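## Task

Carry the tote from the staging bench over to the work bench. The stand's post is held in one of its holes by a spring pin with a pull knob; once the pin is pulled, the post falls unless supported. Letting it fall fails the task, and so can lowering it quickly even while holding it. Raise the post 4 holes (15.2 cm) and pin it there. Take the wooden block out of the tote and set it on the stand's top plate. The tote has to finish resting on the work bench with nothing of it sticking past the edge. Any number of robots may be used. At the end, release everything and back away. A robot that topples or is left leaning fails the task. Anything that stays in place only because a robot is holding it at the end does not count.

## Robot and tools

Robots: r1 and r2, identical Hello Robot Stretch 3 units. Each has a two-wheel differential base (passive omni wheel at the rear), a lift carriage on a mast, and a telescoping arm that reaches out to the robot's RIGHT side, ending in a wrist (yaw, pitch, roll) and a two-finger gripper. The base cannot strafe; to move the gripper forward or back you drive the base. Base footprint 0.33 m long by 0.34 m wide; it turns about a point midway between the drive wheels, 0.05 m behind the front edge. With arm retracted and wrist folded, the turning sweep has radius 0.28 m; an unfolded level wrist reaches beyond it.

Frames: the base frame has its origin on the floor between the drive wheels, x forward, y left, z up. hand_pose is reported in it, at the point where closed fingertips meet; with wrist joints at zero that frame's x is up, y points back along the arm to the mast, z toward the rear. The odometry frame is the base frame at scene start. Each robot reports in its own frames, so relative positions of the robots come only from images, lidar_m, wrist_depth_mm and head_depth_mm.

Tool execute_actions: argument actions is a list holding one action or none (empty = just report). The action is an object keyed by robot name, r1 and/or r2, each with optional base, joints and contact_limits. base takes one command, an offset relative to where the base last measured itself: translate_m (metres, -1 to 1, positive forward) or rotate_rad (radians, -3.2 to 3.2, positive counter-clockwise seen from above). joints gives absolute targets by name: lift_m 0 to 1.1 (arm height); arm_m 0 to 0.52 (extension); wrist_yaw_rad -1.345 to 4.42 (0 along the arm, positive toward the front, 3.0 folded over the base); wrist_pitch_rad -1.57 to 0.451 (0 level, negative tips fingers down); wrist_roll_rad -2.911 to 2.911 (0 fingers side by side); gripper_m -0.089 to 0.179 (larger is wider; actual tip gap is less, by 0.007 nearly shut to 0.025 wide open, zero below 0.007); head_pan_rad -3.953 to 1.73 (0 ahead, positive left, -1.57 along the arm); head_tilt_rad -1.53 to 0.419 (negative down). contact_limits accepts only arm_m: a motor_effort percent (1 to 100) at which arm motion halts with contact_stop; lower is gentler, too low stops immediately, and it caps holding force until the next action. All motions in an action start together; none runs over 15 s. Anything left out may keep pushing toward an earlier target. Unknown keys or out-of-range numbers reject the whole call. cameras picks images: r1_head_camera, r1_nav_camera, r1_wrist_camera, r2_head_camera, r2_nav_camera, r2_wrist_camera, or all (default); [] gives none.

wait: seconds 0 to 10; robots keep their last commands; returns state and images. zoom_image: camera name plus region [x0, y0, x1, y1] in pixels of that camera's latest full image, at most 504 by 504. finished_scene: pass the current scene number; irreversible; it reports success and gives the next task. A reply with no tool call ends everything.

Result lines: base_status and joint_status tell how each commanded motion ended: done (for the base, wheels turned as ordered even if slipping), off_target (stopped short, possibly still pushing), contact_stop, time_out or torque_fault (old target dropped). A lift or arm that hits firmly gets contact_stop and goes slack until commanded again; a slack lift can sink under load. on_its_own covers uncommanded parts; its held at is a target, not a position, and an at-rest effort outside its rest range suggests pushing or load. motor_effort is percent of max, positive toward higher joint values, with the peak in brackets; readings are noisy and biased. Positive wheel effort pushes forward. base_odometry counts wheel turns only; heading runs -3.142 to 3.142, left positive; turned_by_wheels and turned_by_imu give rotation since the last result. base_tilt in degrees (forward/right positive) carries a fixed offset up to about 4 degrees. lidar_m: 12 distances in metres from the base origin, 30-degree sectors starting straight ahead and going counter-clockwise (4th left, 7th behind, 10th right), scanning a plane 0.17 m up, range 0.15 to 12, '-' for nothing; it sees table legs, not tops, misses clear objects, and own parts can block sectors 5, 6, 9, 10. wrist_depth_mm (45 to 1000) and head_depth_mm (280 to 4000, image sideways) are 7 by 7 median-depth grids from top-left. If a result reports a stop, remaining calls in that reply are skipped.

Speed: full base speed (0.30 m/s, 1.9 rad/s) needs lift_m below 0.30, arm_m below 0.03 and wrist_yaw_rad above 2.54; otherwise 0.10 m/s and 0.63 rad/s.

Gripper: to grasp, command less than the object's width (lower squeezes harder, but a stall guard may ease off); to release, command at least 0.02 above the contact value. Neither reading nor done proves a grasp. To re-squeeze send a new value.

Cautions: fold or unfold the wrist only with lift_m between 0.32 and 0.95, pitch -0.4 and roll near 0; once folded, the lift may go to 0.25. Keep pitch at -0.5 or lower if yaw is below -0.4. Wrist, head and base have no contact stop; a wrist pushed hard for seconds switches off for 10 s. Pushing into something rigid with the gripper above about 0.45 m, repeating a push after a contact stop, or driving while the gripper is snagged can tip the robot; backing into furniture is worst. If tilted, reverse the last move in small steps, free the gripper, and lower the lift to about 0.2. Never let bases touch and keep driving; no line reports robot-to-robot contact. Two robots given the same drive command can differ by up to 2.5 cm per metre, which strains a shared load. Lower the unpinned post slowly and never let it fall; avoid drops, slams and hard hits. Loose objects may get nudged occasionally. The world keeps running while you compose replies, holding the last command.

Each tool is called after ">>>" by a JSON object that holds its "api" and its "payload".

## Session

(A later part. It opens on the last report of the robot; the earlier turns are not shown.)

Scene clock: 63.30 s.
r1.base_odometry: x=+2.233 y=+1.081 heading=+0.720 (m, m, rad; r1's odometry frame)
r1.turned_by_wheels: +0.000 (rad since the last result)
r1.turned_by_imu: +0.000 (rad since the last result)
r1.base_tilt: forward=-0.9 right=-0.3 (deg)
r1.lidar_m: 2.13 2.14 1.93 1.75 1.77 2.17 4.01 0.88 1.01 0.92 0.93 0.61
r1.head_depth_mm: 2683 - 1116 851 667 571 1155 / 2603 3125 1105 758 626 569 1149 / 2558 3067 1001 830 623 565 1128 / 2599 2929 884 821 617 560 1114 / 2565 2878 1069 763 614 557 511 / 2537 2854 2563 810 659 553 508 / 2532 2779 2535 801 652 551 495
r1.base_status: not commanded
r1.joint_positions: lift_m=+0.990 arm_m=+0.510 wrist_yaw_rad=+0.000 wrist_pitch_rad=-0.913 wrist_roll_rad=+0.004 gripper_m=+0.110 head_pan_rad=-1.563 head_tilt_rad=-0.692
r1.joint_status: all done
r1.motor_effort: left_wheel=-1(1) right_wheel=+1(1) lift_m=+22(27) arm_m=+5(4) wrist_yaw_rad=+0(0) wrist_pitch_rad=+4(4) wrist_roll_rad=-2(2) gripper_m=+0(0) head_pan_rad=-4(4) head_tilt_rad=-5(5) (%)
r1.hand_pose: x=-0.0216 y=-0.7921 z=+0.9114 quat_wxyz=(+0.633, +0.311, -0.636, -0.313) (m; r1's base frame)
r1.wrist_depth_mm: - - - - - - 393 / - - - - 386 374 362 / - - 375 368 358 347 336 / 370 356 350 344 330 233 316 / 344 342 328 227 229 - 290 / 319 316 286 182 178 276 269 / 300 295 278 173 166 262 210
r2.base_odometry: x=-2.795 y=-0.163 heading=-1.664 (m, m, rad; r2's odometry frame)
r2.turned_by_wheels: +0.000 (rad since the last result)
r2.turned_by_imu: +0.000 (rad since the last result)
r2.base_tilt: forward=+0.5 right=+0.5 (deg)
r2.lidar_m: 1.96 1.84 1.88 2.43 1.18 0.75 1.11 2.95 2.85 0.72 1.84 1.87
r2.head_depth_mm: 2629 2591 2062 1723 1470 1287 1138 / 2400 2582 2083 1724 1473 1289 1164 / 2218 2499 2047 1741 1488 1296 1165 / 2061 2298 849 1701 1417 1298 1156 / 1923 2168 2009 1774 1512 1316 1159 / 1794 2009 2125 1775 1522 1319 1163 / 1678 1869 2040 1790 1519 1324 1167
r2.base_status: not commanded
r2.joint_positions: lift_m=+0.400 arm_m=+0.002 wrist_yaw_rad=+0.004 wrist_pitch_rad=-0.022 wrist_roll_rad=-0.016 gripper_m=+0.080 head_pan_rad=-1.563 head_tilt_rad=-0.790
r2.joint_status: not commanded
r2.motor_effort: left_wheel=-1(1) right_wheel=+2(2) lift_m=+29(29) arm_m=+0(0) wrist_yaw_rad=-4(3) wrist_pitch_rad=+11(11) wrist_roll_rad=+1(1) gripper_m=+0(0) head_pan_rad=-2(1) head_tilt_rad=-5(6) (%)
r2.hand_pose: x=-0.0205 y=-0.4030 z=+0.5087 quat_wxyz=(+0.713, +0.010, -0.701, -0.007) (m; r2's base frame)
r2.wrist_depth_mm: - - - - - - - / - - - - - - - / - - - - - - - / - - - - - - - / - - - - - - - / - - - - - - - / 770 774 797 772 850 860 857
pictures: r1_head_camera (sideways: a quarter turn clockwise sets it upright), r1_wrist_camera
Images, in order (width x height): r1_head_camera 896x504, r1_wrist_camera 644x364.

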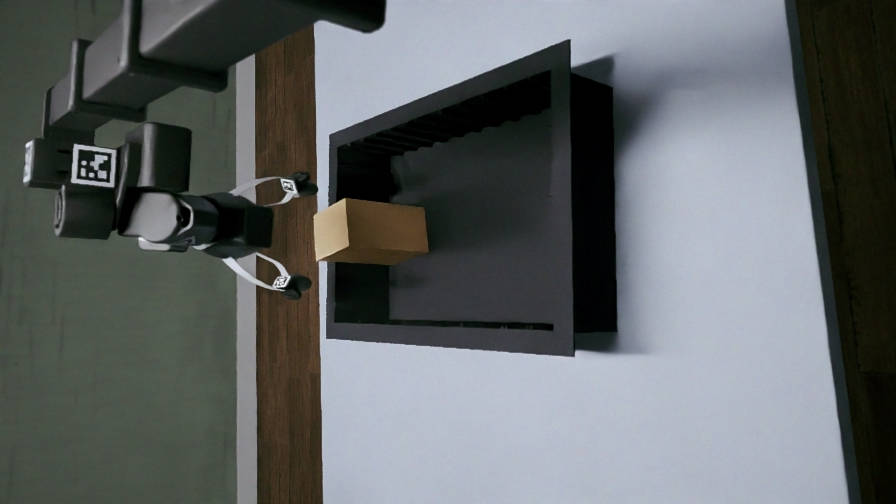

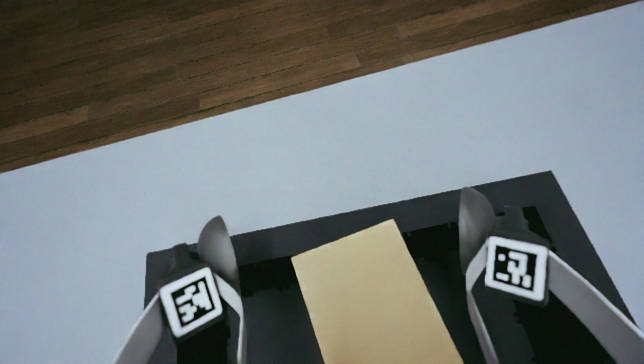

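Too far out; retract 0.045 and lower.

>>> {"api": "execute_actions", "payload": {"actions": [{"r1":{"joints":{"arm_m":0.465}}}], "cameras": []}}

>>> {"api": "execute_actions", "payload": {"actions": [{"r1":{"joints":{"lift_m":0.945}}}], "cameras": ["r1_head_camera","r1_wrist_camera"]}}

Scene clock: 64.80 s.
r1.base_odometry: x=+2.233 y=+1.081 heading=+0.720 (m, m, rad; r1's odometry frame)
r1.turned_by_wheels: +0.000 (rad since the last result)
r1.turned_by_imu: +0.000 (rad since the last result)
r1.base_tilt: forward=-0.9 right=-0.3 (deg)
r1.lidar_m: 2.13 2.15 1.93 1.76 1.77 2.17 4.01 0.88 1.01 0.92 0.93 0.61
r1.head_depth_mm: 2698 - 1078 849 664 572 1161 / 2620 3109 1109 760 625 568 1151 / 2553 3119 996 830 621 565 1122 / 2573 2864 865 820 617 562 1117 / 2586 2895 1070 763 613 557 511 / 2556 2854 2580 810 657 554 507 / 2521 2806 2517 804 653 550 495
r1.base_status: not commanded
r1.joint_positions: lift_m=+0.990 arm_m=+0.465 wrist_yaw_rad=+0.000 wrist_pitch_rad=-0.913 wrist_roll_rad=+0.004 gripper_m=+0.110 head_pan_rad=-1.563 head_tilt_rad=-0.692
r1.joint_status: all done
r1.motor_effort: left_wheel=+0(1) right_wheel=+1(0) lift_m=+22(22) arm_m=-4(1) wrist_yaw_rad=-1(1) wrist_pitch_rad=+4(4) wrist_roll_rad=-1(1) gripper_m=+0(1) head_pan_rad=-3(3) head_tilt_rad=-5(5) (%)
r1.hand_pose: x=-0.0216 y=-0.7479 z=+0.9115 quat_wxyz=(+0.634, +0.311, -0.636, -0.313) (m; r1's base frame)
r1.wrist_depth_mm: - - - - - 411 395 / - - - 395 383 374 362 / - 388 375 367 357 250 334 / 370 362 253 209 244 249 314 / 343 335 275 196 194 - 284 / 320 312 302 291 191 278 205 / 302 297 277 278 272 265 212
r2.base_odometry: x=-2.795 y=-0.163 heading=-1.664 (m, m, rad; r2's odometry frame)
r2.turned_by_wheels: +0.000 (rad since the last result)
r2.turned_by_imu: +0.000 (rad since the last result)
r2.base_tilt: forward=+0.5 right=+0.6 (deg)
r2.lidar_m: 1.95 1.84 1.87 2.43 1.18 0.75 1.11 2.95 2.84 0.72 1.84 1.87
r2.head_depth_mm: 2650 2556 2051 1718 1466 1281 1140 / 2423 2595 2096 1722 1472 1287 1160 / 2216 2476 2029 1739 1485 1295 1166 / 2061 2330 846 1708 1423 1304 1159 / 1911 2159 2006 1772 1504 1316 1158 / 1796 2011 2132 1786 1516 1312 1163 / 1680 1867 2046 1780 1523 1319 1169
r2.base_status: not commanded
r2.joint_positions: lift_m=+0.400 arm_m=+0.002 wrist_yaw_rad=+0.004 wrist_pitch_rad=-0.022 wrist_roll_rad=-0.016 gripper_m=+0.080 head_pan_rad=-1.563 head_tilt_rad=-0.790
r2.joint_status: not commanded
r2.motor_effort: left_wheel=-1(1) right_wheel=+2(2) lift_m=+30(30) arm_m=+0(0) wrist_yaw_rad=-3(4) wrist_pitch_rad=+11(11) wrist_roll_rad=+1(0) gripper_m=+0(0) head_pan_rad=-3(4) head_tilt_rad=-6(5) (%)
r2.hand_pose: x=-0.0205 y=-0.4030 z=+0.5087 quat_wxyz=(+0.713, +0.010, -0.701, -0.007) (m; r2's base frame)
r2.wrist_depth_mm: - - - - - - - / - - - - - - - / - - - - - - - / - - - - - - - / - - - - - - - / - - - - - - - / 772 804 803 797 825 859 875
pictures: none
No camera images: the call's "cameras" was empty. Leave "cameras" out to get every camera's image.

Scene clock: 66.03 s.
r1.base_odometry: x=+2.233 y=+1.081 heading=+0.720 (m, m, rad; r1's odometry frame)
r1.turned_by_wheels: +0.000 (rad since the last result)
r1.turned_by_imu: +0.000 (rad since the last result)
r1.base_tilt: forward=-0.9 right=-0.4 (deg)
r1.lidar_m: 2.13 2.14 1.94 1.76 1.77 2.16 4.02 0.88 1.01 0.92 0.93 0.61
r1.head_depth_mm: 2747 2973 - 846 666 571 1155 / 2678 - 1060 762 626 568 1143 / 2636 - 1093 831 623 564 1126 / 2621 2890 876 821 618 561 1117 / 2582 2900 1832 764 613 558 511 / 2524 2849 2566 809 658 554 507 / 2531 2801 2531 803 654 549 495
r1.base_status: not commanded
r1.joint_positions: lift_m=+0.945 arm_m=+0.465 wrist_yaw_rad=+0.000 wrist_pitch_rad=-0.912 wrist_roll_rad=+0.004 gripper_m=+0.110 head_pan_rad=-1.563 head_tilt_rad=-0.692
r1.joint_status: all done
r1.motor_effort: left_wheel=-1(1) right_wheel=+1(2) lift_m=+21(21) arm_m=-4(4) wrist_yaw_rad=+0(0) wrist_pitch_rad=+4(4) wrist_roll_rad=-1(1) gripper_m=-1(1) head_pan_rad=-3(3) head_tilt_rad=-5(4) (%)
r1.hand_pose: x=-0.0216 y=-0.7482 z=+0.8666 quat_wxyz=(+0.634, +0.311, -0.636, -0.312) (m; r1's base frame)
r1.wrist_depth_mm: - - - - 359 347 337 / - 366 352 342 332 323 311 / 346 336 323 170 206 211 279 / 319 211 212 158 156 249 184 / 295 198 264 148 143 - 179 / 274 183 258 166 169 240 173 / 256 171 241 237 233 227 212
r2.base_odometry: x=-2.795 y=-0.163 heading=-1.664 (m, m, rad; r2's odometry frame)
r2.turned_by_wheels: +0.000 (rad since the last result)
r2.turned_by_imu: +0.000 (rad since the last result)
r2.base_tilt: forward=+0.6 right=+0.5 (deg)
r2.lidar_m: 1.95 1.84 1.87 2.42 1.18 0.75 1.11 2.94 2.85 0.72 1.84 1.87
r2.head_depth_mm: 2632 2585 2058 1711 1476 1279 1135 / 2420 2586 2094 1735 1481 1288 1161 / 2219 2463 2041 1739 1487 1294 1168 / 2052 2301 846 1709 1422 1303 1148 / 1916 2177 2008 1767 1506 1307 1157 / 1795 1995 2137 1786 1520 1327 1166 / 1678 1868 2048 1784 1521 1321 1165
r2.base_status: not commanded
r2.joint_positions: lift_m=+0.400 arm_m=+0.002 wrist_yaw_rad=+0.004 wrist_pitch_rad=-0.022 wrist_roll_rad=-0.016 gripper_m=+0.080 head_pan_rad=-1.563 head_tilt_rad=-0.790
r2.joint_status: not commanded
r2.motor_effort: left_wheel=-1(1) right_wheel=+1(2) lift_m=+29(30) arm_m=+0(0) wrist_yaw_rad=-4(4) wrist_pitch_rad=+11(11) wrist_roll_rad=+1(0) gripper_m=+0(0) head_pan_rad=-1(3) head_tilt_rad=-4(5) (%)
r2.hand_pose: x=-0.0205 y=-0.4030 z=+0.5087 quat_wxyz=(+0.713, +0.010, -0.701, -0.007) (m; r2's base frame)
r2.wrist_depth_mm: - - - - - - - / - - - - - - - / - - - - - - - / - - - - - - - / - - - - - - - / - - - - - - - / 786 802 802 773 822 859 905
pictures: r1_head_camera (sideways: a quarter turn clockwise sets it upright), r1_wrist_camera
Images, in order (width x height): r1_head_camera 896x504, r1_wrist_camera 644x364.

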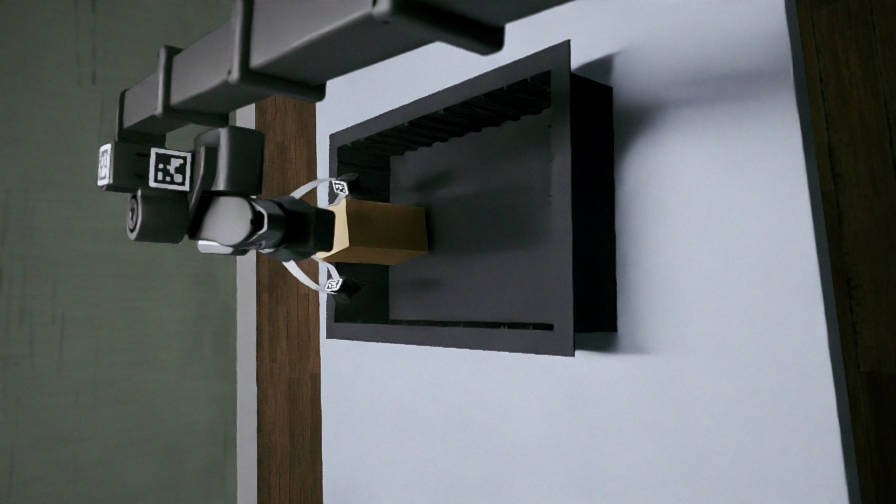

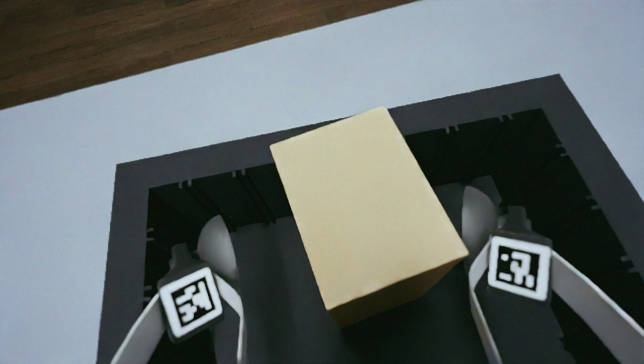

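>>> {"api": "execute_actions", "payload": {"actions": [{"r1":{"joints":{"gripper_m":0.0}}}], "cameras": []}}

>>> {"api": "execute_actions", "payload": {"actions": [{"r1":{"joints":{"lift_m":1.1}}}], "cameras": ["r1_head_camera"]}}

>>> {"api": "execute_actions", "payload": {"actions": [{"r1":{"joints":{"arm_m":0.0}}}], "cameras": ["r1_wrist_camera"]}}

Scene clock: 67.77 s.
r1.base_odometry: x=+2.233 y=+1.081 heading=+0.720 (m, m, rad; r1's odometry frame)
r1.turned_by_wheels: +0.000 (rad since the last result)
r1.turned_by_imu: +0.000 (rad since the last result)
r1.base_tilt: forward=-0.9 right=-0.4 (deg)
r1.lidar_m: 2.13 2.14 1.93 1.75 1.77 2.17 4.03 0.88 1.01 0.92 0.92 0.61
r1.head_depth_mm: 2736 3000 - 849 665 573 1156 / 2687 - 1060 759 626 569 1155 / 2633 - 1096 831 623 564 1120 / 2606 2901 860 816 617 561 1112 / 2571 2891 1069 763 614 558 511 / 2536 2857 2550 807 656 553 508 / 2501 2820 2542 802 652 550 495
r1.base_status: not commanded
r1.joint_positions: lift_m=+0.945 arm_m=+0.465 wrist_yaw_rad=+0.000 wrist_pitch_rad=-0.922 wrist_roll_rad=+0.003 gripper_m=+0.001 head_pan_rad=-1.563 head_tilt_rad=-0.692
r1.joint_status: all done
r1.motor_effort: left_wheel=-1(1) right_wheel=+2(2) lift_m=+23(23) arm_m=-4(5) wrist_yaw_rad=+1(1) wrist_pitch_rad=+7(7) wrist_roll_rad=-1(2) gripper_m=-22(100) head_pan_rad=-2(3) head_tilt_rad=-5(4) (%)
r1.hand_pose: x=-0.0216 y=-0.7459 z=+0.8651 quat_wxyz=(+0.632, +0.314, -0.634, -0.315) (m; r1's base frame)
r1.wrist_depth_mm: - - - 366 354 341 333 / - 353 347 332 328 211 306 / 340 334 323 166 207 215 196 / 315 205 213 153 241 252 182 / 290 195 267 143 141 249 180 / 272 183 238 134 136 236 188 / 253 170 240 233 228 225 182
r2.base_odometry: x=-2.795 y=-0.163 heading=-1.664 (m, m, rad; r2's odometry frame)
r2.turned_by_wheels: +0.000 (rad since the last result)
r2.turned_by_imu: +0.000 (rad since the last result)
r2.base_tilt: forward=+0.5 right=+0.7 (deg)
r2.lidar_m: 1.95 1.84 1.88 2.43 1.19 0.75 1.11 2.94 2.85 0.72 1.84 1.87
r2.head_depth_mm: 2646 2597 2066 1724 1476 1284 1133 / 2416 2582 2083 1732 1482 1285 1161 / 2230 2473 2043 1751 1482 1289 1165 / 2049 2301 849 1715 1427 1306 1151 / 1924 2174 2006 1769 1506 1309 1159 / 1784 2015 2136 1795 1520 1314 1163 / 1683 1890 2041 1794 1516 1323 1170
r2.base_status: not commanded
r2.joint_positions: lift_m=+0.400 arm_m=+0.002 wrist_yaw_rad=+0.004 wrist_pitch_rad=-0.022 wrist_roll_rad=-0.016 gripper_m=+0.080 head_pan_rad=-1.563 head_tilt_rad=-0.790
r2.joint_status: not commanded
r2.motor_effort: left_wheel=-1(1) right_wheel=+1(2) lift_m=+29(30) arm_m=+0(0) wrist_yaw_rad=-4(3) wrist_pitch_rad=+11(11) wrist_roll_rad=+0(1) gripper_m=+0(0) head_pan_rad=-2(3) head_tilt_rad=-6(5) (%)
r2.hand_pose: x=-0.0205 y=-0.4030 z=+0.5087 quat_wxyz=(+0.713, +0.010, -0.701, -0.007) (m; r2's base frame)
r2.wrist_depth_mm: - - - - - - - / - - - - - - - / - - - - - - - / - - - - - - - / - - - - - - - / - - - - - - - / 764 792 793 781 839 858 890
pictures: none
No camera images: the call's "cameras" was empty. Leave "cameras" out to get every camera's image.

Scene clock: 70.00 s.
r1.base_odometry: x=+2.233 y=+1.081 heading=+0.720 (m, m, rad; r1's odometry frame)
r1.turned_by_wheels: +0.000 (rad since the last result)
r1.turned_by_imu: +0.001 (rad since the last result)
r1.base_tilt: forward=-0.9 right=-0.3 (deg)
r1.lidar_m: 2.13 2.15 1.94 1.76 1.77 2.17 4.03 0.88 1.01 0.92 0.93 0.61
r1.head_depth_mm: 2722 3076 1117 849 666 573 1156 / 2751 3043 1106 759 626 569 1149 / - 2967 916 830 622 564 1124 / 2624 2922 878 820 618 562 1120 / 2587 2896 1069 763 613 557 511 / 2529 2872 2569 808 659 553 508 / 2502 2793 2544 803 653 550 495
r1.base_status: not commanded
r1.joint_positions: lift_m=+1.100 arm_m=+0.465 wrist_yaw_rad=+0.000 wrist_pitch_rad=-0.927 wrist_roll_rad=+0.003 gripper_m=+0.004 head_pan_rad=-1.563 head_tilt_rad=-0.692
r1.joint_status: all done
r1.motor_effort: left_wheel=-1(1) right_wheel=+2(2) lift_m=+35(36) arm_m=-4(4) wrist_yaw_rad=+0(1) wrist_pitch_rad=+8(9) wrist_roll_rad=-1(1) gripper_m=-21(22) head_pan_rad=-5(4) head_tilt_rad=-5(5) (%)
r1.hand_pose: x=-0.0216 y=-0.7448 z=+1.0189 quat_wxyz=(+0.632, +0.316, -0.633, -0.317) (m; r1's base frame)
r1.wrist_depth_mm: - - - - - - - / - - - - - 503 488 / - - - 168 472 460 459 / - 484 462 154 342 430 432 / 455 451 437 143 141 394 400 / 431 420 416 135 135 379 379 / 402 393 334 368 366 324 354
r2.base_odometry: x=-2.795 y=-0.163 heading=-1.664 (m, m, rad; r2's odometry frame)
r2.turned_by_wheels: +0.000 (rad since the last result)
r2.turned_by_imu: +0.000 (rad since the last result)
r2.base_tilt: forward=+0.5 right=+0.5 (deg)
r2.lidar_m: 1.95 1.83 1.87 2.42 1.18 0.75 1.11 2.94 2.85 0.72 1.84 1.87
r2.head_depth_mm: 2612 2591 2059 1720 1468 1280 1135 / 2415 2580 2093 1730 1480 1289 1165 / 2198 2466 2013 1742 1492 1288 1167 / 2049 2300 846 1708 1420 1295 1154 / 1919 2158 2016 1755 1514 1310 1156 / 1790 2001 2129 1789 1524 1317 1165 / 1669 1880 2060 1784 1523 1334 1170
r2.base_status: not commanded
r2.joint_positions: lift_m=+0.400 arm_m=+0.002 wrist_yaw_rad=+0.004 wrist_pitch_rad=-0.022 wrist_roll_rad=-0.016 gripper_m=+0.080 head_pan_rad=-1.563 head_tilt_rad=-0.790
r2.joint_status: not commanded
r2.motor_effort: left_wheel=-1(1) right_wheel=+2(1) lift_m=+30(30) arm_m=+0(1) wrist_yaw_rad=-4(4) wrist_pitch_rad=+11(11) wrist_roll_rad=+1(0) gripper_m=+0(0) head_pan_rad=-3(2) head_tilt_rad=-5(5) (%)
r2.hand_pose: x=-0.0205 y=-0.4030 z=+0.5087 quat_wxyz=(+0.713, +0.010, -0.701, -0.007) (m; r2's base frame)
r2.wrist_depth_mm: - - - - - - - / - - - - - - - / - - - - - - - / - - - - - - - / - - - - - - - / - - - - - - - / 779 779 791 808 835 855 857
pictures: r1_head_camera (sideways: a quarter turn clockwise sets it upright)
Images, in order (width x height): r1_head_camera 896x504.

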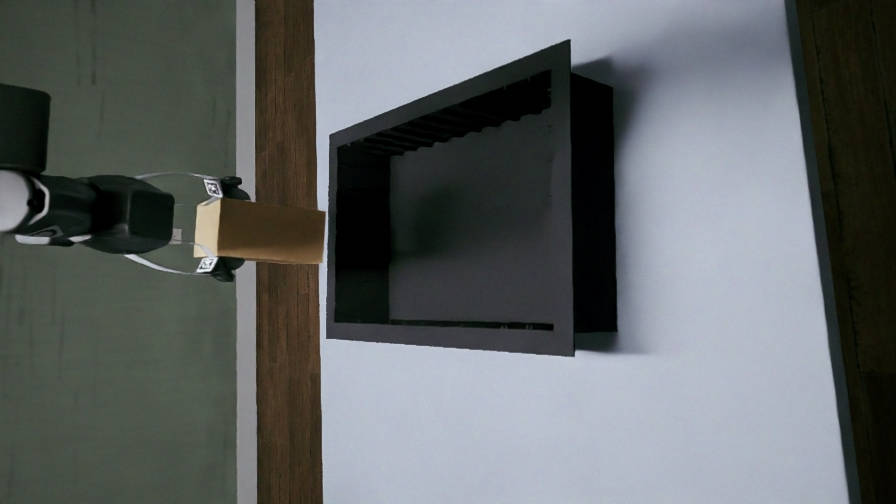

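Scene clock: 74.60 s.
r1.base_odometry: x=+2.233 y=+1.081 heading=+0.720 (m, m, rad; r1's odometry frame)
r1.turned_by_wheels: +0.000 (rad since the last result)
r1.turned_by_imu: +0.001 (rad since the last result)
r1.base_tilt: forward=-0.8 right=-0.3 (deg)
r1.lidar_m: 2.13 2.15 1.94 1.76 1.77 2.16 4.01 0.88 1.01 0.92 0.92 0.61
r1.head_depth_mm: - - - - - 559 1159 / - - - - - 542 1151 / - 2846 - - - 539 1122 / 2613 2876 - 863 329 525 1118 / 2564 2897 2593 765 612 558 510 / 2543 2849 2571 810 658 555 507 / 2492 2794 2555 800 653 550 494
r1.base_status: not commanded
r1.joint_positions: lift_m=+1.100 arm_m=+0.002 wrist_yaw_rad=+0.000 wrist_pitch_rad=-0.928 wrist_roll_rad=+0.002 gripper_m=+0.004 head_pan_rad=-1.563 head_tilt_rad=-0.692
r1.joint_status: all done
joint sent to its limit — the command would take r1.arm_m past its lower limit, so that joint was sent only as far as its limit.
r1.motor_effort: left_wheel=-1(1) right_wheel=+1(2) lift_m=+35(35) arm_m=-4(5) wrist_yaw_rad=+0(0) wrist_pitch_rad=+8(8) wrist_roll_rad=-1(1) gripper_m=-21(21) head_pan_rad=-4(3) head_tilt_rad=-5(5) (%)
r1.hand_pose: x=-0.0216 y=-0.2816 z=+1.0188 quat_wxyz=(+0.632, +0.316, -0.633, -0.317) (m; r1's base frame)
r1.wrist_depth_mm: 643 620 591 568 538 542 525 / 571 565 538 525 498 499 484 / 538 526 495 167 416 457 452 / 489 484 467 154 435 435 426 / 462 447 442 143 141 411 396 / 428 421 420 133 136 - - / 404 400 384 377 - - -
r2.base_odometry: x=-2.795 y=-0.163 heading=-1.664 (m, m, rad; r2's odometry frame)
r2.turned_by_wheels: +0.000 (rad since the last result)
r2.turned_by_imu: +0.000 (rad since the last result)
r2.base_tilt: forward=+0.4 right=+0.6 (deg)
r2.lidar_m: 1.95 1.84 1.86 2.42 1.19 0.75 1.11 2.94 2.85 0.72 1.84 1.87
r2.head_depth_mm: 2656 2594 2067 1717 1472 1282 1135 / 2413 2575 2081 1729 1474 1289 1153 / 2223 2446 2052 1737 1489 1294 1170 / 2045 2312 846 1709 1436 1297 1150 / 1920 2165 2000 1765 1496 1307 1157 / 1794 2005 2135 1776 1515 1320 1160 / 1680 1870 2050 1803 1521 1325 1167
r2.base_status: not commanded
r2.joint_positions: lift_m=+0.400 arm_m=+0.002 wrist_yaw_rad=+0.004 wrist_pitch_rad=-0.022 wrist_roll_rad=-0.016 gripper_m=+0.080 head_pan_rad=-1.563 head_tilt_rad=-0.790
r2.joint_status: not commanded
r2.motor_effort: left_wheel=-2(1) right_wheel=+2(1) lift_m=+29(30) arm_m=-1(0) wrist_yaw_rad=-3(4) wrist_pitch_rad=+11(11) wrist_roll_rad=+0(0) gripper_m=+0(0) head_pan_rad=-3(2) head_tilt_rad=-6(6) (%)
r2.hand_pose: x=-0.0205 y=-0.4030 z=+0.5087 quat_wxyz=(+0.713, +0.010, -0.701, -0.007) (m; r2's base frame)
r2.wrist_depth_mm: - - - - - - - / - - - - - - - / - - - - - - - / - - - - - - - / - - - - - - - / - - - - - - - / 770 775 793 778 816 837 877
pictures: r1_wrist_camera
Images, in order (width x height): r1_wrist_camera 644x364.

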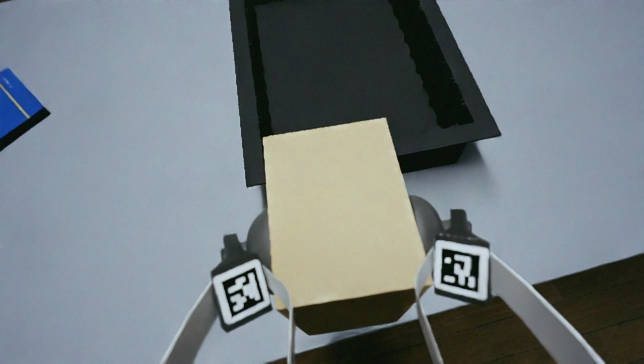

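>>> {"api": "execute_actions", "payload": {"actions": [{"r1":{"base":{"translate_m":-1.0},"joints":{"head_pan_rad":-2.8,"head_tilt_rad":-0.5}}}], "cameras": []}}

>>> {"api": "execute_actions", "payload": {"actions": [{"r1":{"base":{"translate_m":-1.0}}}], "cameras": []}}

>>> {"api": "execute_actions", "payload": {"actions": [{"r1":{"base":{"translate_m":-1.0}}}], "cameras": ["r1_head_camera","r1_nav_camera"]}}

Scene clock: 86.27 s.
r1.base_odometry: x=+1.481 y=+0.422 heading=+0.720 (m, m, rad; r1's odometry frame)
r1.turned_by_wheels: +0.000 (rad since the last result)
r1.turned_by_imu: +0.002 (rad since the last result)
r1.base_tilt: forward=-1.0 right=-0.4 (deg)
r1.lidar_m: 1.59 2.76 1.76 1.57 1.58 1.96 3.87 1.68 3.48 1.09 0.45 1.34
r1.head_depth_mm: - - - 2636 2038 1615 1321 / - - - 2598 2018 1591 1318 / - - - 2632 2009 1582 1311 / - - - 2681 1977 1563 1300 / - - - 2382 1959 1555 1291 / - - - 2632 1950 1544 1282 / - - 3409 2463 1921 1534 1276
r1.base_status: done
r1.joint_positions: lift_m=+1.100 arm_m=+0.002 wrist_yaw_rad=+0.000 wrist_pitch_rad=-0.928 wrist_roll_rad=+0.002 gripper_m=+0.004 head_pan_rad=-2.793 head_tilt_rad=-0.507
r1.joint_status: all done
r1.motor_effort: left_wheel=+0(5) right_wheel=+1(4) lift_m=+35(35) arm_m=-5(5) wrist_yaw_rad=+0(0) wrist_pitch_rad=+8(8) wrist_roll_rad=-1(1) gripper_m=-21(21) head_pan_rad=-2(44) head_tilt_rad=+4(24) (%)
r1.hand_pose: x=-0.0216 y=-0.2816 z=+1.0188 quat_wxyz=(+0.632, +0.316, -0.633, -0.317) (m; r1's base frame)
r1.wrist_depth_mm: 638 612 - - - - - / 584 568 - - - - - / 544 515 - 167 - - - / 491 480 - 154 - - - / 466 452 507 143 141 - - / - - - 134 136 - - / - - - - - - -
r2.base_odometry: x=-2.795 y=-0.163 heading=-1.664 (m, m, rad; r2's odometry frame)
r2.turned_by_wheels: +0.000 (rad since the last result)
r2.turned_by_imu: -0.001 (rad since the last result)
r2.base_tilt: forward=+0.5 right=+0.7 (deg)
r2.lidar_m: 1.95 1.84 1.88 2.42 1.18 0.75 1.11 2.94 2.85 0.72 1.84 1.87
r2.head_depth_mm: 2650 2593 2069 1719 1471 1281 1141 / 2412 2607 2080 1723 1483 1286 1160 / 2219 2454 2020 1737 1482 1295 1169 / 2049 2292 848 1705 1418 1307 1155 / 1915 2161 2006 1758 1515 1313 1155 / 1793 2008 2141 1776 1509 1314 1159 / 1686 1873 2042 1789 1526 1324 1169
r2.base_status: not commanded
r2.joint_positions: lift_m=+0.400 arm_m=+0.002 wrist_yaw_rad=+0.004 wrist_pitch_rad=-0.022 wrist_roll_rad=-0.016 gripper_m=+0.080 head_pan_rad=-1.563 head_tilt_rad=-0.790
r2.joint_status: not commanded
r2.motor_effort: left_wheel=-1(1) right_wheel=+1(2) lift_m=+29(30) arm_m=+0(0) wrist_yaw_rad=-4(4) wrist_pitch_rad=+11(11) wrist_roll_rad=+1(1) gripper_m=+0(0) head_pan_rad=-3(3) head_tilt_rad=-6(6) (%)
r2.hand_pose: x=-0.0205 y=-0.4030 z=+0.5087 quat_wxyz=(+0.713, +0.010, -0.701, -0.007) (m; r2's base frame)
r2.wrist_depth_mm: - - - - - - - / - - - - - - - / - - - - - - - / - - - - - - - / - - - - - - - / - - - - - - - / 765 781 782 797 849 874 871
pictures: none
No camera images: the call's "cameras" was empty. Leave "cameras" out to get every camera's image.

Scene clock: 97.60 s.
r1.base_odometry: x=+0.729 y=-0.237 heading=+0.720 (m, m, rad; r1's odometry frame)
r1.turned_by_wheels: +0.000 (rad since the last result)
r1.turned_by_imu: +0.002 (rad since the last result)
r1.base_tilt: forward=-0.9 right=-0.4 (deg)
r1.lidar_m: 2.58 2.48 1.57 1.43 1.44 1.75 3.48 2.15 0.88 3.31 3.34 1.24
r1.head_depth_mm: - - - 2647 2023 1601 1322 / - - - 2621 2013 1589 1316 / - - - 2663 1982 1589 1308 / - - - 2674 1999 1570 1305 / - - - 2428 1957 1553 1294 / - - - 2601 1931 1545 1276 / - - 1395 2330 1923 1539 1281
r1.base_status: done
r1.joint_positions: lift_m=+1.100 arm_m=+0.002 wrist_yaw_rad=+0.000 wrist_pitch_rad=-0.928 wrist_roll_rad=+0.002 gripper_m=+0.004 head_pan_rad=-2.793 head_tilt_rad=-0.507
r1.joint_status: not commanded
r1.motor_effort: left_wheel=+0(3) right_wheel=+1(4) lift_m=+35(35) arm_m=-5(5) wrist_yaw_rad=+0(0) wrist_pitch_rad=+8(8) wrist_roll_rad=-1(1) gripper_m=-21(21) head_pan_rad=-4(5) head_tilt_rad=+5(4) (%)
r1.hand_pose: x=-0.0216 y=-0.2816 z=+1.0188 quat_wxyz=(+0.632, +0.316, -0.633, -0.317) (m; r1's base frame)
r1.wrist_depth_mm: - - - - - - 670 / - - - - - - - / - - - 168 - - - / - - - 154 - - - / - - - 143 140 - - / - - - 134 136 - - / - - - - - - -
r2.base_odometry: x=-2.795 y=-0.163 heading=-1.664 (m, m, rad; r2's odometry frame)
r2.turned_by_wheels: +0.000 (rad since the last result)
r2.turned_by_imu: -0.001 (rad since the last result)
r2.base_tilt: forward=+0.6 right=+0.5 (deg)
r2.lidar_m: 1.95 1.84 1.87 2.42 1.18 0.75 1.11 2.95 2.84 0.72 1.84 1.88
r2.head_depth_mm: 2611 2596 2066 1713 1470 1279 1138 / 2412 2580 2088 1722 1475 1286 1163 / 2216 2469 2044 1751 1490 1297 1167 / 2074 2341 848 1720 1423 1301 1149 / 1919 2179 2000 1766 1504 1314 1160 / 1790 2008 2133 1787 1515 1307 1162 / 1684 1878 2034 1799 1525 1316 1172
r2.base_status: not commanded
r2.joint_positions: lift_m=+0.400 arm_m=+0.002 wrist_yaw_rad=+0.004 wrist_pitch_rad=-0.022 wrist_roll_rad=-0.016 gripper_m=+0.080 head_pan_rad=-1.563 head_tilt_rad=-0.790
r2.joint_status: not commanded
r2.motor_effort: left_wheel=-1(1) right_wheel=+2(2) lift_m=+29(30) arm_m=+0(0) wrist_yaw_rad=-4(4) wrist_pitch_rad=+11(11) wrist_roll_rad=+0(1) gripper_m=+0(0) head_pan_rad=-2(4) head_tilt_rad=-6(6) (%)
r2.hand_pose: x=-0.0205 y=-0.4030 z=+0.5087 quat_wxyz=(+0.713, +0.010, -0.701, -0.007) (m; r2's base frame)
r2.wrist_depth_mm: - - - - - - - / - - - - - - - / - - - - - - - / - - - - - - - / - - - - - - - / - - - - - - - / 769 777 806 789 814 852 891
pictures: none
No camera images: the call's "cameras" was empty. Leave "cameras" out to get every camera's image.

Scene clock: 108.93 s.
r1.base_odometry: x=-0.023 y=-0.896 heading=+0.720 (m, m, rad; r1's odometry frame)
r1.turned_by_wheels: +0.000 (rad since the last result)
r1.turned_by_imu: +0.002 (rad since the last result)
r1.base_tilt: forward=-0.9 right=-0.4 (deg)
r1.lidar_m: 2.20 2.14 1.39 1.26 1.27 1.56 3.04 1.33 1.34 1.41 0.82 2.51
r1.head_depth_mm: - - - 2647 2028 1611 1328 / - - - 2591 2011 1600 1314 / - - - 2625 2000 1584 1306 / - - - 2645 1971 1567 1302 / - - - 2663 1964 1558 1297 / - - - 2604 1946 1543 1288 / - - 3217 2578 1925 1534 1281
r1.base_status: done
r1.joint_positions: lift_m=+1.100 arm_m=+0.002 wrist_yaw_rad=+0.000 wrist_pitch_rad=-0.928 wrist_roll_rad=+0.002 gripper_m=+0.004 head_pan_rad=-2.793 head_tilt_rad=-0.507
r1.joint_status: not commanded
r1.motor_effort: left_wheel=+0(4) right_wheel=+0(6) lift_m=+35(35) arm_m=-5(4) wrist_yaw_rad=+0(0) wrist_pitch_rad=+8(8) wrist_roll_rad=-1(1) gripper_m=-21(21) head_pan_rad=-3(4) head_tilt_rad=+4(5) (%)
r1.hand_pose: x=-0.0216 y=-0.2816 z=+1.0188 quat_wxyz=(+0.632, +0.316, -0.633, -0.317) (m; r1's base frame)
r1.wrist_depth_mm: 662 627 609 611 - - - / 584 627 - - - - - / - - - 167 - - - / - - - 154 - - - / - - - 143 141 - - / - - - 135 135 - - / - - - - - - -
r2.base_odometry: x=-2.795 y=-0.163 heading=-1.664 (m, m, rad; r2's odometry frame)
r2.turned_by_wheels: +0.000 (rad since the last result)
r2.turned_by_imu: -0.001 (rad since the last result)
r2.base_tilt: forward=+0.4 right=+0.5 (deg)
r2.lidar_m: 1.95 1.83 1.88 2.42 1.18 0.75 1.11 2.95 2.85 0.72 1.84 1.87
r2.head_depth_mm: 2623 2589 2066 1718 1478 1287 1133 / 2404 2581 2080 1731 1471 1296 1163 / 2202 2455 2026 1735 1480 1295 1165 / 2047 2299 845 1702 1427 1301 1151 / 1914 2152 2006 1771 1499 1310 1160 / 1785 2011 2143 1773 1521 1322 1165 / 1683 1876 2051 1784 1517 1325 1173
r2.base_status: not commanded
r2.joint_positions: lift_m=+0.400 arm_m=+0.002 wrist_yaw_rad=+0.004 wrist_pitch_rad=-0.022 wrist_roll_rad=-0.016 gripper_m=+0.080 head_pan_rad=-1.563 head_tilt_rad=-0.790
r2.joint_status: not commanded
r2.motor_effort: left_wheel=-1(1) right_wheel=+2(2) lift_m=+30(30) arm_m=+0(0) wrist_yaw_rad=-4(4) wrist_pitch_rad=+11(11) wrist_roll_rad=+0(1) gripper_m=+0(0) head_pan_rad=-3(2) head_tilt_rad=-5(5) (%)
r2.hand_pose: x=-0.0205 y=-0.4030 z=+0.5087 quat_wxyz=(+0.713, +0.010, -0.701, -0.007) (m; r2's base frame)
r2.wrist_depth_mm: - - - - - - - / - - - - - - - / - - - - - - - / - - - - - - - / - - - - - - - / - - - - - - - / 776 790 788 773 833 861 879
pictures: r1_head_camera (sideways: a quarter turn clockwise sets it upright), r1_nav_camera (sideways: a quarter turn counterclockwise sets it upright)
Images, in order (width x height): r1_head_camera 896x504, r1_nav_camera 672x504.

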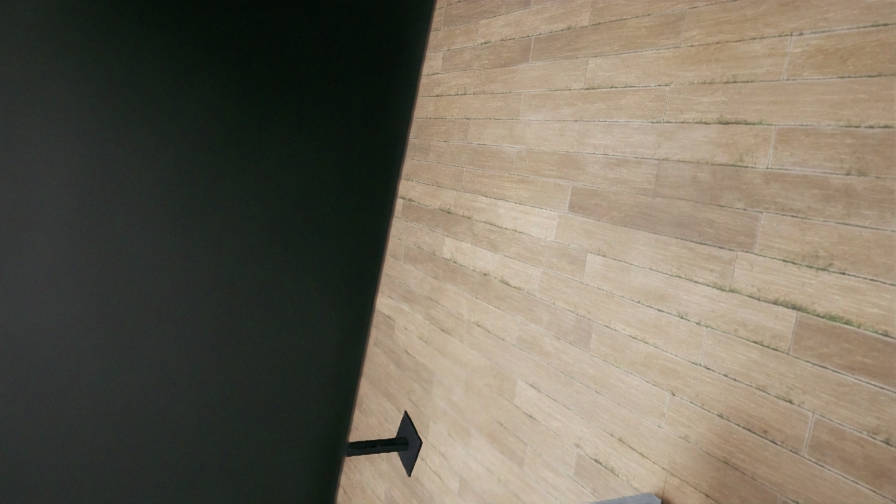

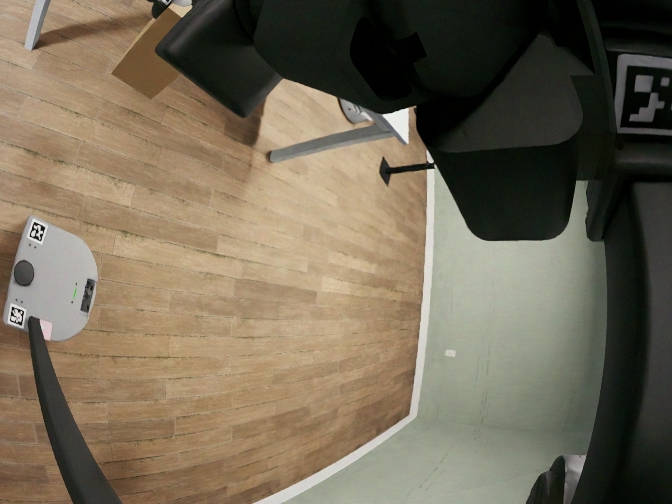

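>>> {"api": "execute_actions", "payload": {"actions": [{"r1":{"base":{"rotate_rad":0.39}}}], "cameras": []}}

>>> {"api": "execute_actions", "payload": {"actions": [{"r1":{"base":{"translate_m":-1.0}}}], "cameras": []}}

>>> {"api": "execute_actions", "payload": {"actions": [{"r1":{"base":{"translate_m":-1.0},"joints":{"head_pan_rad":-2.2,"head_tilt_rad":-0.7,"arm_m":0.1}}}], "cameras": ["r1_head_camera","r1_nav_camera"]}}

Scene clock: 110.80 s.
r1.base_odometry: x=-0.023 y=-0.896 heading=+1.109 (m, m, rad; r1's odometry frame)
r1.turned_by_wheels: +0.390 (rad since the last result)
r1.turned_by_imu: +0.384 (rad since the last result)
r1.base_tilt: forward=-0.8 right=-0.4 (deg)
r1.lidar_m: 2.70 1.50 1.27 1.26 1.43 2.37 3.67 1.33 1.41 0.82 2.50 2.20
r1.head_depth_mm: - - - 2621 2043 1603 1323 / - - - 2610 2015 1594 1316 / - - - 2635 1990 1575 1303 / - - - 2641 1982 1567 1300 / - - - 1529 1817 1556 1297 / - - - 1262 1945 1549 1287 / - - 1392 1112 1914 1533 1273
r1.base_status: done
r1.joint_positions: lift_m=+1.100 arm_m=+0.002 wrist_yaw_rad=+0.000 wrist_pitch_rad=-0.928 wrist_roll_rad=+0.002 gripper_m=+0.004 head_pan_rad=-2.793 head_tilt_rad=-0.507
r1.joint_status: not commanded
r1.motor_effort: left_wheel=-1(4) right_wheel=+2(6) lift_m=+35(35) arm_m=-4(5) wrist_yaw_rad=+1(0) wrist_pitch_rad=+8(8) wrist_roll_rad=-1(1) gripper_m=-21(21) head_pan_rad=-2(3) head_tilt_rad=+4(4) (%)
r1.hand_pose: x=-0.0216 y=-0.2816 z=+1.0188 quat_wxyz=(+0.632, +0.316, -0.633, -0.317) (m; r1's base frame)
r1.wrist_depth_mm: - - 630 621 592 567 548 / - - - - - - - / - - - 168 - - - / - - - 155 - - - / - - - 144 142 - - / - - - 135 136 - - / - - - - - - -
r2.base_odometry: x=-2.795 y=-0.163 heading=-1.664 (m, m, rad; r2's odometry frame)
r2.turned_by_wheels: +0.000 (rad since the last result)
r2.turned_by_imu: +0.000 (rad since the last result)
r2.base_tilt: forward=+0.6 right=+0.6 (deg)
r2.lidar_m: 1.95 1.84 1.87 2.42 1.18 0.75 1.11 2.95 2.84 0.72 1.84 1.88
r2.head_depth_mm: 2639 2592 2071 1718 1467 1281 1135 / 2420 2573 2083 1724 1479 1288 1159 / 2197 2479 2044 1717 1479 1291 1164 / 2040 2310 847 1705 1423 1302 1156 / 1909 2148 1998 1771 1497 1309 1159 / 1790 2002 2145 1785 1507 1314 1160 / 1681 1880 2035 1788 1521 1319 1166
r2.base_status: not commanded
r2.joint_positions: lift_m=+0.400 arm_m=+0.002 wrist_yaw_rad=+0.004 wrist_pitch_rad=-0.022 wrist_roll_rad=-0.016 gripper_m=+0.080 head_pan_rad=-1.563 head_tilt_rad=-0.790
r2.joint_status: not commanded
r2.motor_effort: left_wheel=-1(1) right_wheel=+2(1) lift_m=+30(30) arm_m=+0(0) wrist_yaw_rad=-4(4) wrist_pitch_rad=+11(11) wrist_roll_rad=+0(1) gripper_m=+0(0) head_pan_rad=-1(1) head_tilt_rad=-6(6) (%)
r2.hand_pose: x=-0.0205 y=-0.4030 z=+0.5087 quat_wxyz=(+0.713, +0.010, -0.701, -0.007) (m; r2's base frame)
r2.wrist_depth_mm: - - - - - - - / - - - - - - - / - - - - - - - / - - - - - - - / - - - - - - - / - - - - - - - / 764 805 809 780 819 876 876
pictures: none
No camera images: the call's "cameras" was empty. Leave "cameras" out to get every camera's image.

Scene clock: 122.13 s.
r1.base_odometry: x=-0.468 y=-1.791 heading=+1.109 (m, m, rad; r1's odometry frame)
r1.turned_by_wheels: +0.000 (rad since the last result)
r1.turned_by_imu: +0.002 (rad since the last result)
r1.base_tilt: forward=-0.8 right=-0.3 (deg)
r1.lidar_m: 3.16 1.76 1.48 1.48 1.67 2.71 2.71 1.78 0.56 1.20 1.35 1.37
r1.head_depth_mm: - - - 2648 2032 1605 1328 / - - - 2609 2016 1596 1319 / - - - 2642 1995 1585 1310 / - - - 2645 1994 1571 1302 / - - - 2529 1960 1557 1297 / - - - 2612 1951 1550 1280 / - - 3371 2364 1806 1531 1273
r1.base_status: done
r1.joint_positions: lift_m=+1.100 arm_m=+0.002 wrist_yaw_rad=+0.000 wrist_pitch_rad=-0.928 wrist_roll_rad=+0.002 gripper_m=+0.004 head_pan_rad=-2.793 head_tilt_rad=-0.507
r1.joint_status: not commanded
r1.motor_effort: left_wheel=-1(5) right_wheel=+2(2) lift_m=+35(35) arm_m=-3(4) wrist_yaw_rad=-1(0) wrist_pitch_rad=+8(8) wrist_roll_rad=-1(1) gripper_m=-21(21) head_pan_rad=-3(2) head_tilt_rad=+4(4) (%)
r1.hand_pose: x=-0.0216 y=-0.2816 z=+1.0188 quat_wxyz=(+0.632, +0.316, -0.633, -0.317) (m; r1's base frame)
r1.wrist_depth_mm: 637 617 610 581 560 553 - / 588 573 553 524 519 509 - / - - - 167 491 477 - / - - - 155 664 - - / - - - 143 140 - - / - - - 135 135 - - / - - - - - - -
r2.base_odometry: x=-2.795 y=-0.163 heading=-1.664 (m, m, rad; r2's odometry frame)
r2.turned_by_wheels: +0.000 (rad since the last result)
r2.turned_by_imu: -0.001 (rad since the last result)
r2.base_tilt: forward=+0.5 right=+0.5 (deg)
r2.lidar_m: 1.95 1.84 1.87 2.42 1.18 0.75 1.11 2.95 2.85 0.72 1.84 1.87
r2.head_depth_mm: 2648 2599 2040 1719 1471 1286 1135 / 2421 2601 2098 1733 1474 1285 1162 / 2220 2483 2027 1734 1489 1296 1163 / 2045 2292 845 1699 1425 1299 1153 / 1912 2158 2007 1771 1498 1315 1155 / 1796 2012 2123 1771 1511 1318 1159 / 1681 1873 2058 1796 1525 1321 1172
r2.base_status: not commanded
r2.joint_positions: lift_m=+0.400 arm_m=+0.002 wrist_yaw_rad=+0.004 wrist_pitch_rad=-0.022 wrist_roll_rad=-0.016 gripper_m=+0.080 head_pan_rad=-1.563 head_tilt_rad=-0.790
r2.joint_status: not commanded
r2.motor_effort: left_wheel=-1(1) right_wheel=+1(2) lift_m=+30(30) arm_m=+0(0) wrist_yaw_rad=-4(4) wrist_pitch_rad=+11(11) wrist_roll_rad=+1(1) gripper_m=+0(0) head_pan_rad=-3(2) head_tilt_rad=-6(6) (%)
r2.hand_pose: x=-0.0205 y=-0.4030 z=+0.5087 quat_wxyz=(+0.713, +0.010, -0.701, -0.007) (m; r2's base frame)
r2.wrist_depth_mm: - - - - - - - / - - - - - - - / - - - - - - - / - - - - - - - / - - - - - - - / - - - - - - - / 765 787 811 782 809 856 866
pictures: none
No camera images: the call's "cameras" was empty. Leave "cameras" out to get every camera's image.

Scene clock: 133.47 s.
r1.base_odometry: x=-0.914 y=-2.687 heading=+1.109 (m, m, rad; r1's odometry frame)
r1.turned_by_wheels: +0.000 (rad since the last result)
r1.turned_by_imu: +0.002 (rad since the last result)
r1.base_tilt: forward=-0.9 right=-0.4 (deg)
r1.lidar_m: 3.65 2.01 1.69 1.69 1.91 1.74 1.73 0.95 0.94 1.21 1.27 0.88
r1.head_depth_mm: 2336 2366 2493 2085 1679 1400 1204 / 2658 2794 2581 2053 1660 1389 1201 / 3084 3264 1060 1914 1549 1384 1192 / 3047 3233 2651 2008 1635 1365 1185 / 2819 3107 2629 2001 1617 1366 1179 / 2674 3049 2574 1915 1616 1359 1172 / 2503 - 2568 1852 1480 1345 1164
r1.base_status: done
r1.joint_positions: lift_m=+1.100 arm_m=+0.100 wrist_yaw_rad=+0.000 wrist_pitch_rad=-0.928 wrist_roll_rad=+0.002 gripper_m=+0.004 head_pan_rad=-2.207 head_tilt_rad=-0.691
r1.joint_status: all done
r1.motor_effort: left_wheel=-1(6) right_wheel=+1(3) lift_m=+34(35) arm_m=+5(2) wrist_yaw_rad=+0(0) wrist_pitch_rad=+8(9) wrist_roll_rad=-1(1) gripper_m=-21(21) head_pan_rad=+4(34) head_tilt_rad=-5(23) (%)
r1.hand_pose: x=-0.0216 y=-0.3789 z=+1.0188 quat_wxyz=(+0.632, +0.316, -0.633, -0.317) (m; r1's base frame)
r1.wrist_depth_mm: 888 - - - 846 - - / - - - - - - - / - - - 167 - - - / - - - 155 - - - / - - - 142 140 - - / - - - 135 135 - - / - - - - - - -
r2.base_odometry: x=-2.795 y=-0.163 heading=-1.664 (m, m, rad; r2's odometry frame)
r2.turned_by_wheels: +0.000 (rad since the last result)
r2.turned_by_imu: -0.001 (rad since the last result)
r2.base_tilt: forward=+0.5 right=+0.5 (deg)
r2.lidar_m: 1.95 1.84 1.87 2.42 1.19 0.75 1.11 1.21 2.85 0.72 1.84 1.87
r2.head_depth_mm: 2632 2606 2051 1718 1468 1286 1137 / 2411 2598 2086 1726 1483 1287 1156 / 2210 2477 2038 1737 1491 1304 1168 / 2048 2307 848 1709 1430 1301 1153 / 1919 2167 2003 1760 1501 1313 1154 / 1798 2022 2135 1776 1520 1319 1163 / 1675 1884 2048 1795 1523 1321 1167
r2.base_status: not commanded
r2.joint_positions: lift_m=+0.400 arm_m=+0.002 wrist_yaw_rad=+0.004 wrist_pitch_rad=-0.022 wrist_roll_rad=-0.016 gripper_m=+0.080 head_pan_rad=-1.563 head_tilt_rad=-0.790
r2.joint_status: not commanded
r2.motor_effort: left_wheel=-1(1) right_wheel=+2(2) lift_m=+29(30) arm_m=+0(0) wrist_yaw_rad=-4(4) wrist_pitch_rad=+11(11) wrist_roll_rad=+1(0) gripper_m=+0(0) head_pan_rad=-4(2) head_tilt_rad=-6(5) (%)
r2.hand_pose: x=-0.0205 y=-0.4030 z=+0.5087 quat_wxyz=(+0.713, +0.010, -0.701, -0.007) (m; r2's base frame)
r2.wrist_depth_mm: - - - - - - - / - - - - - - - / - - - - - - - / - - - - - - - / - - - - - - - / - - - - - - - / 776 795 824 776 835 854 888
pictures: r1_head_camera (sideways: a quarter turn clockwise sets it upright), r1_nav_camera (sideways: a quarter turn counterclockwise sets it upright)
Images, in order (width x height): r1_head_camera 896x504, r1_nav_camera 672x504.

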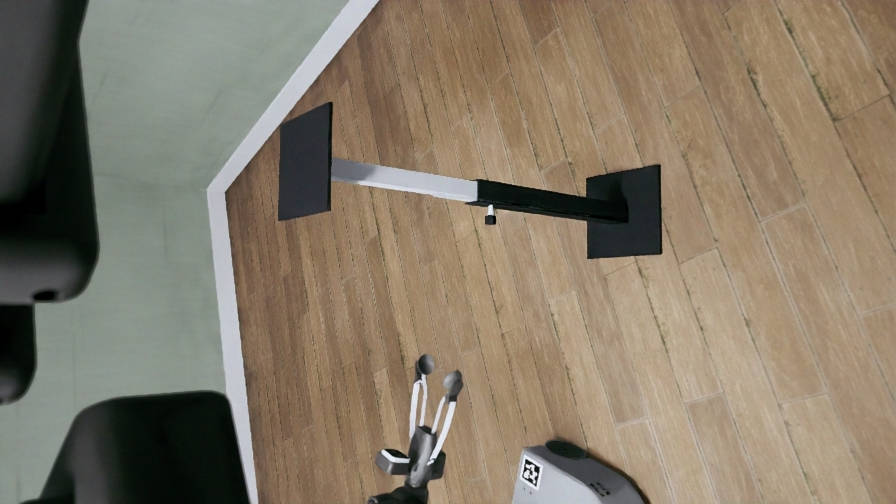

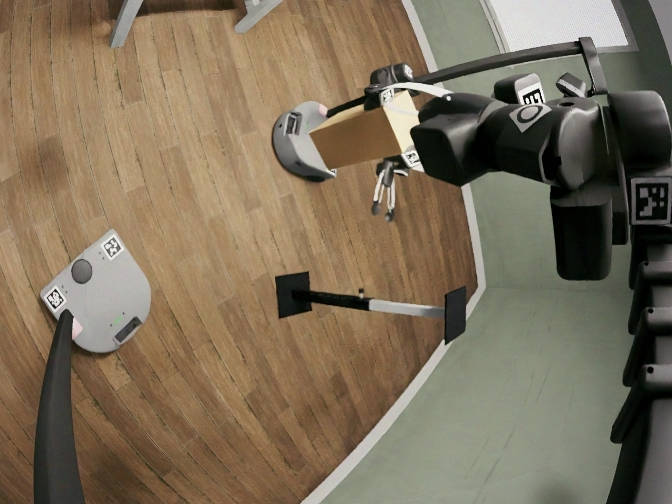

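>>> {"api": "execute_actions", "payload": {"actions": [{"r1":{"base":{"translate_m":-0.645},"joints":{"head_pan_rad":-1.57,"head_tilt_rad":-0.6,"arm_m":0.38}}}], "cameras": ["r1_head_camera","r2_head_camera"]}}

Scene clock: 141.30 s.
r1.base_odometry: x=-1.201 y=-3.264 heading=+1.109 (m, m, rad; r1's odometry frame)
r1.turned_by_wheels: +0.000 (rad since the last result)
r1.turned_by_imu: +0.003 (rad since the last result)
r1.base_tilt: forward=-1.0 right=-0.5 (deg)
r1.lidar_m: 3.95 2.18 1.83 1.83 1.32 1.11 1.11 1.25 2.07 0.66 1.28 1.45
r1.head_depth_mm: 2450 2634 2872 2351 1824 1489 1258 / - 2713 2894 2333 1806 1473 1248 / - 2751 2948 2053 1774 1466 1239 / 2569 2794 656 784 1629 1144 1203 / 2619 2861 3110 2242 1757 1445 1220 / 2649 2959 3065 2229 1696 1433 1218 / 2725 3025 3029 1978 1517 1421 1211
r1.base_status: done
r1.joint_positions: lift_m=+1.100 arm_m=+0.380 wrist_yaw_rad=+0.000 wrist_pitch_rad=-0.928 wrist_roll_rad=+0.002 gripper_m=+0.004 head_pan_rad=-1.577 head_tilt_rad=-0.606
r1.joint_status: all done
r1.motor_effort: left_wheel=-1(5) right_wheel=+2(3) lift_m=+35(35) arm_m=+4(6) wrist_yaw_rad=+0(0) wrist_pitch_rad=+8(8) wrist_roll_rad=-1(1) gripper_m=-21(21) head_pan_rad=+3(34) head_tilt_rad=+4(16) (%)
r1.hand_pose: x=-0.0216 y=-0.6589 z=+1.0188 quat_wxyz=(+0.632, +0.316, -0.633, -0.317) (m; r1's base frame)
r1.wrist_depth_mm: - - - - - - - / 761 - - - - - - / 746 744 - 168 - - - / - - - 153 - - - / - - - 143 141 - - / - - - 135 136 - - / - - - - 317 - -
r2.base_odometry: x=-2.795 y=-0.163 heading=-1.664 (m, m, rad; r2's odometry frame)
r2.turned_by_wheels: +0.000 (rad since the last result)
r2.turned_by_imu: -0.001 (rad since the last result)
r2.base_tilt: forward=+0.5 right=+0.6 (deg)
r2.lidar_m: 1.95 1.84 1.87 2.42 1.18 0.75 1.11 2.95 1.28 0.72 1.84 1.87
r2.head_depth_mm: 2636 2514 1762 1635 1468 1281 1139 / 2421 2589 2088 1634 1476 1295 1163 / 2118 2454 2041 1737 1485 1300 1170 / 675 699 847 1698 1421 1304 1155 / 1912 2165 2007 1760 1511 1310 1154 / 1792 2007 2150 1787 1518 1321 1162 / 1682 1869 2043 1781 1518 1324 1171
r2.base_status: not commanded
r2.joint_positions: lift_m=+0.400 arm_m=+0.002 wrist_yaw_rad=+0.004 wrist_pitch_rad=-0.022 wrist_roll_rad=-0.016 gripper_m=+0.080 head_pan_rad=-1.563 head_tilt_rad=-0.790
r2.joint_status: not commanded
r2.motor_effort: left_wheel=-1(1) right_wheel=+1(2) lift_m=+29(30) arm_m=+0(0) wrist_yaw_rad=-4(4) wrist_pitch_rad=+11(11) wrist_roll_rad=+0(0) gripper_m=+0(0) head_pan_rad=-3(2) head_tilt_rad=-6(5) (%)
r2.hand_pose: x=-0.0205 y=-0.4030 z=+0.5087 quat_wxyz=(+0.713, +0.010, -0.701, -0.007) (m; r2's base frame)
r2.wrist_depth_mm: - - - - - - - / - - - - - - - / - - - - - - - / - - - - - - - / - - - - - - - / - - - - - - - / 765 780 814 767 844 881 887
pictures: r1_head_camera (sideways: a quarter turn clockwise sets it upright), r2_head_camera (sideways: a quarter turn clockwise sets it upright)
Images, in order (width x height): r1_head_camera 896x504, r2_head_camera 896x504.

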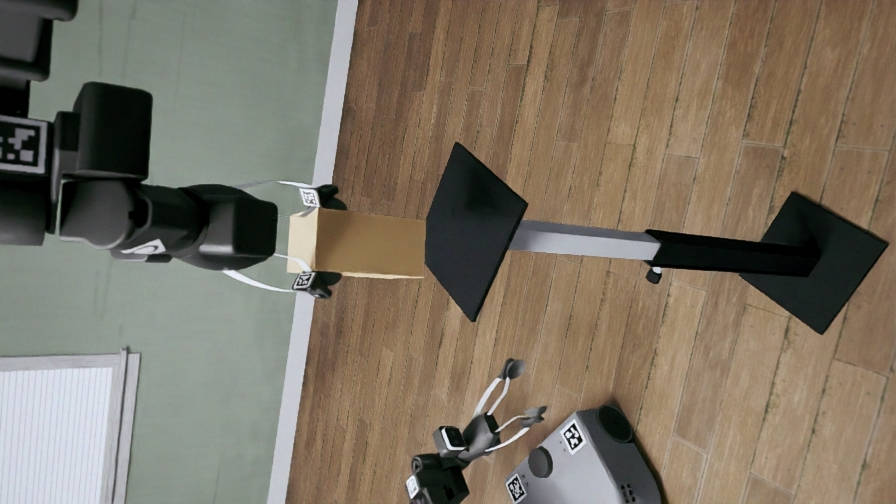

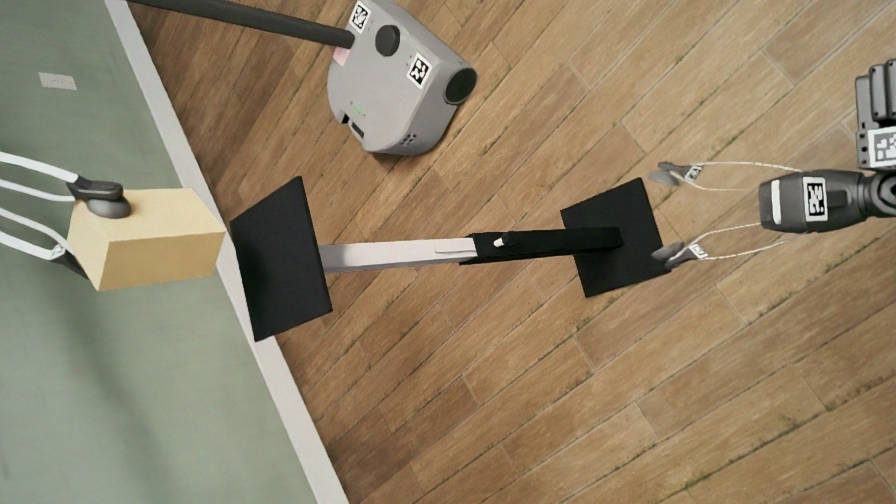

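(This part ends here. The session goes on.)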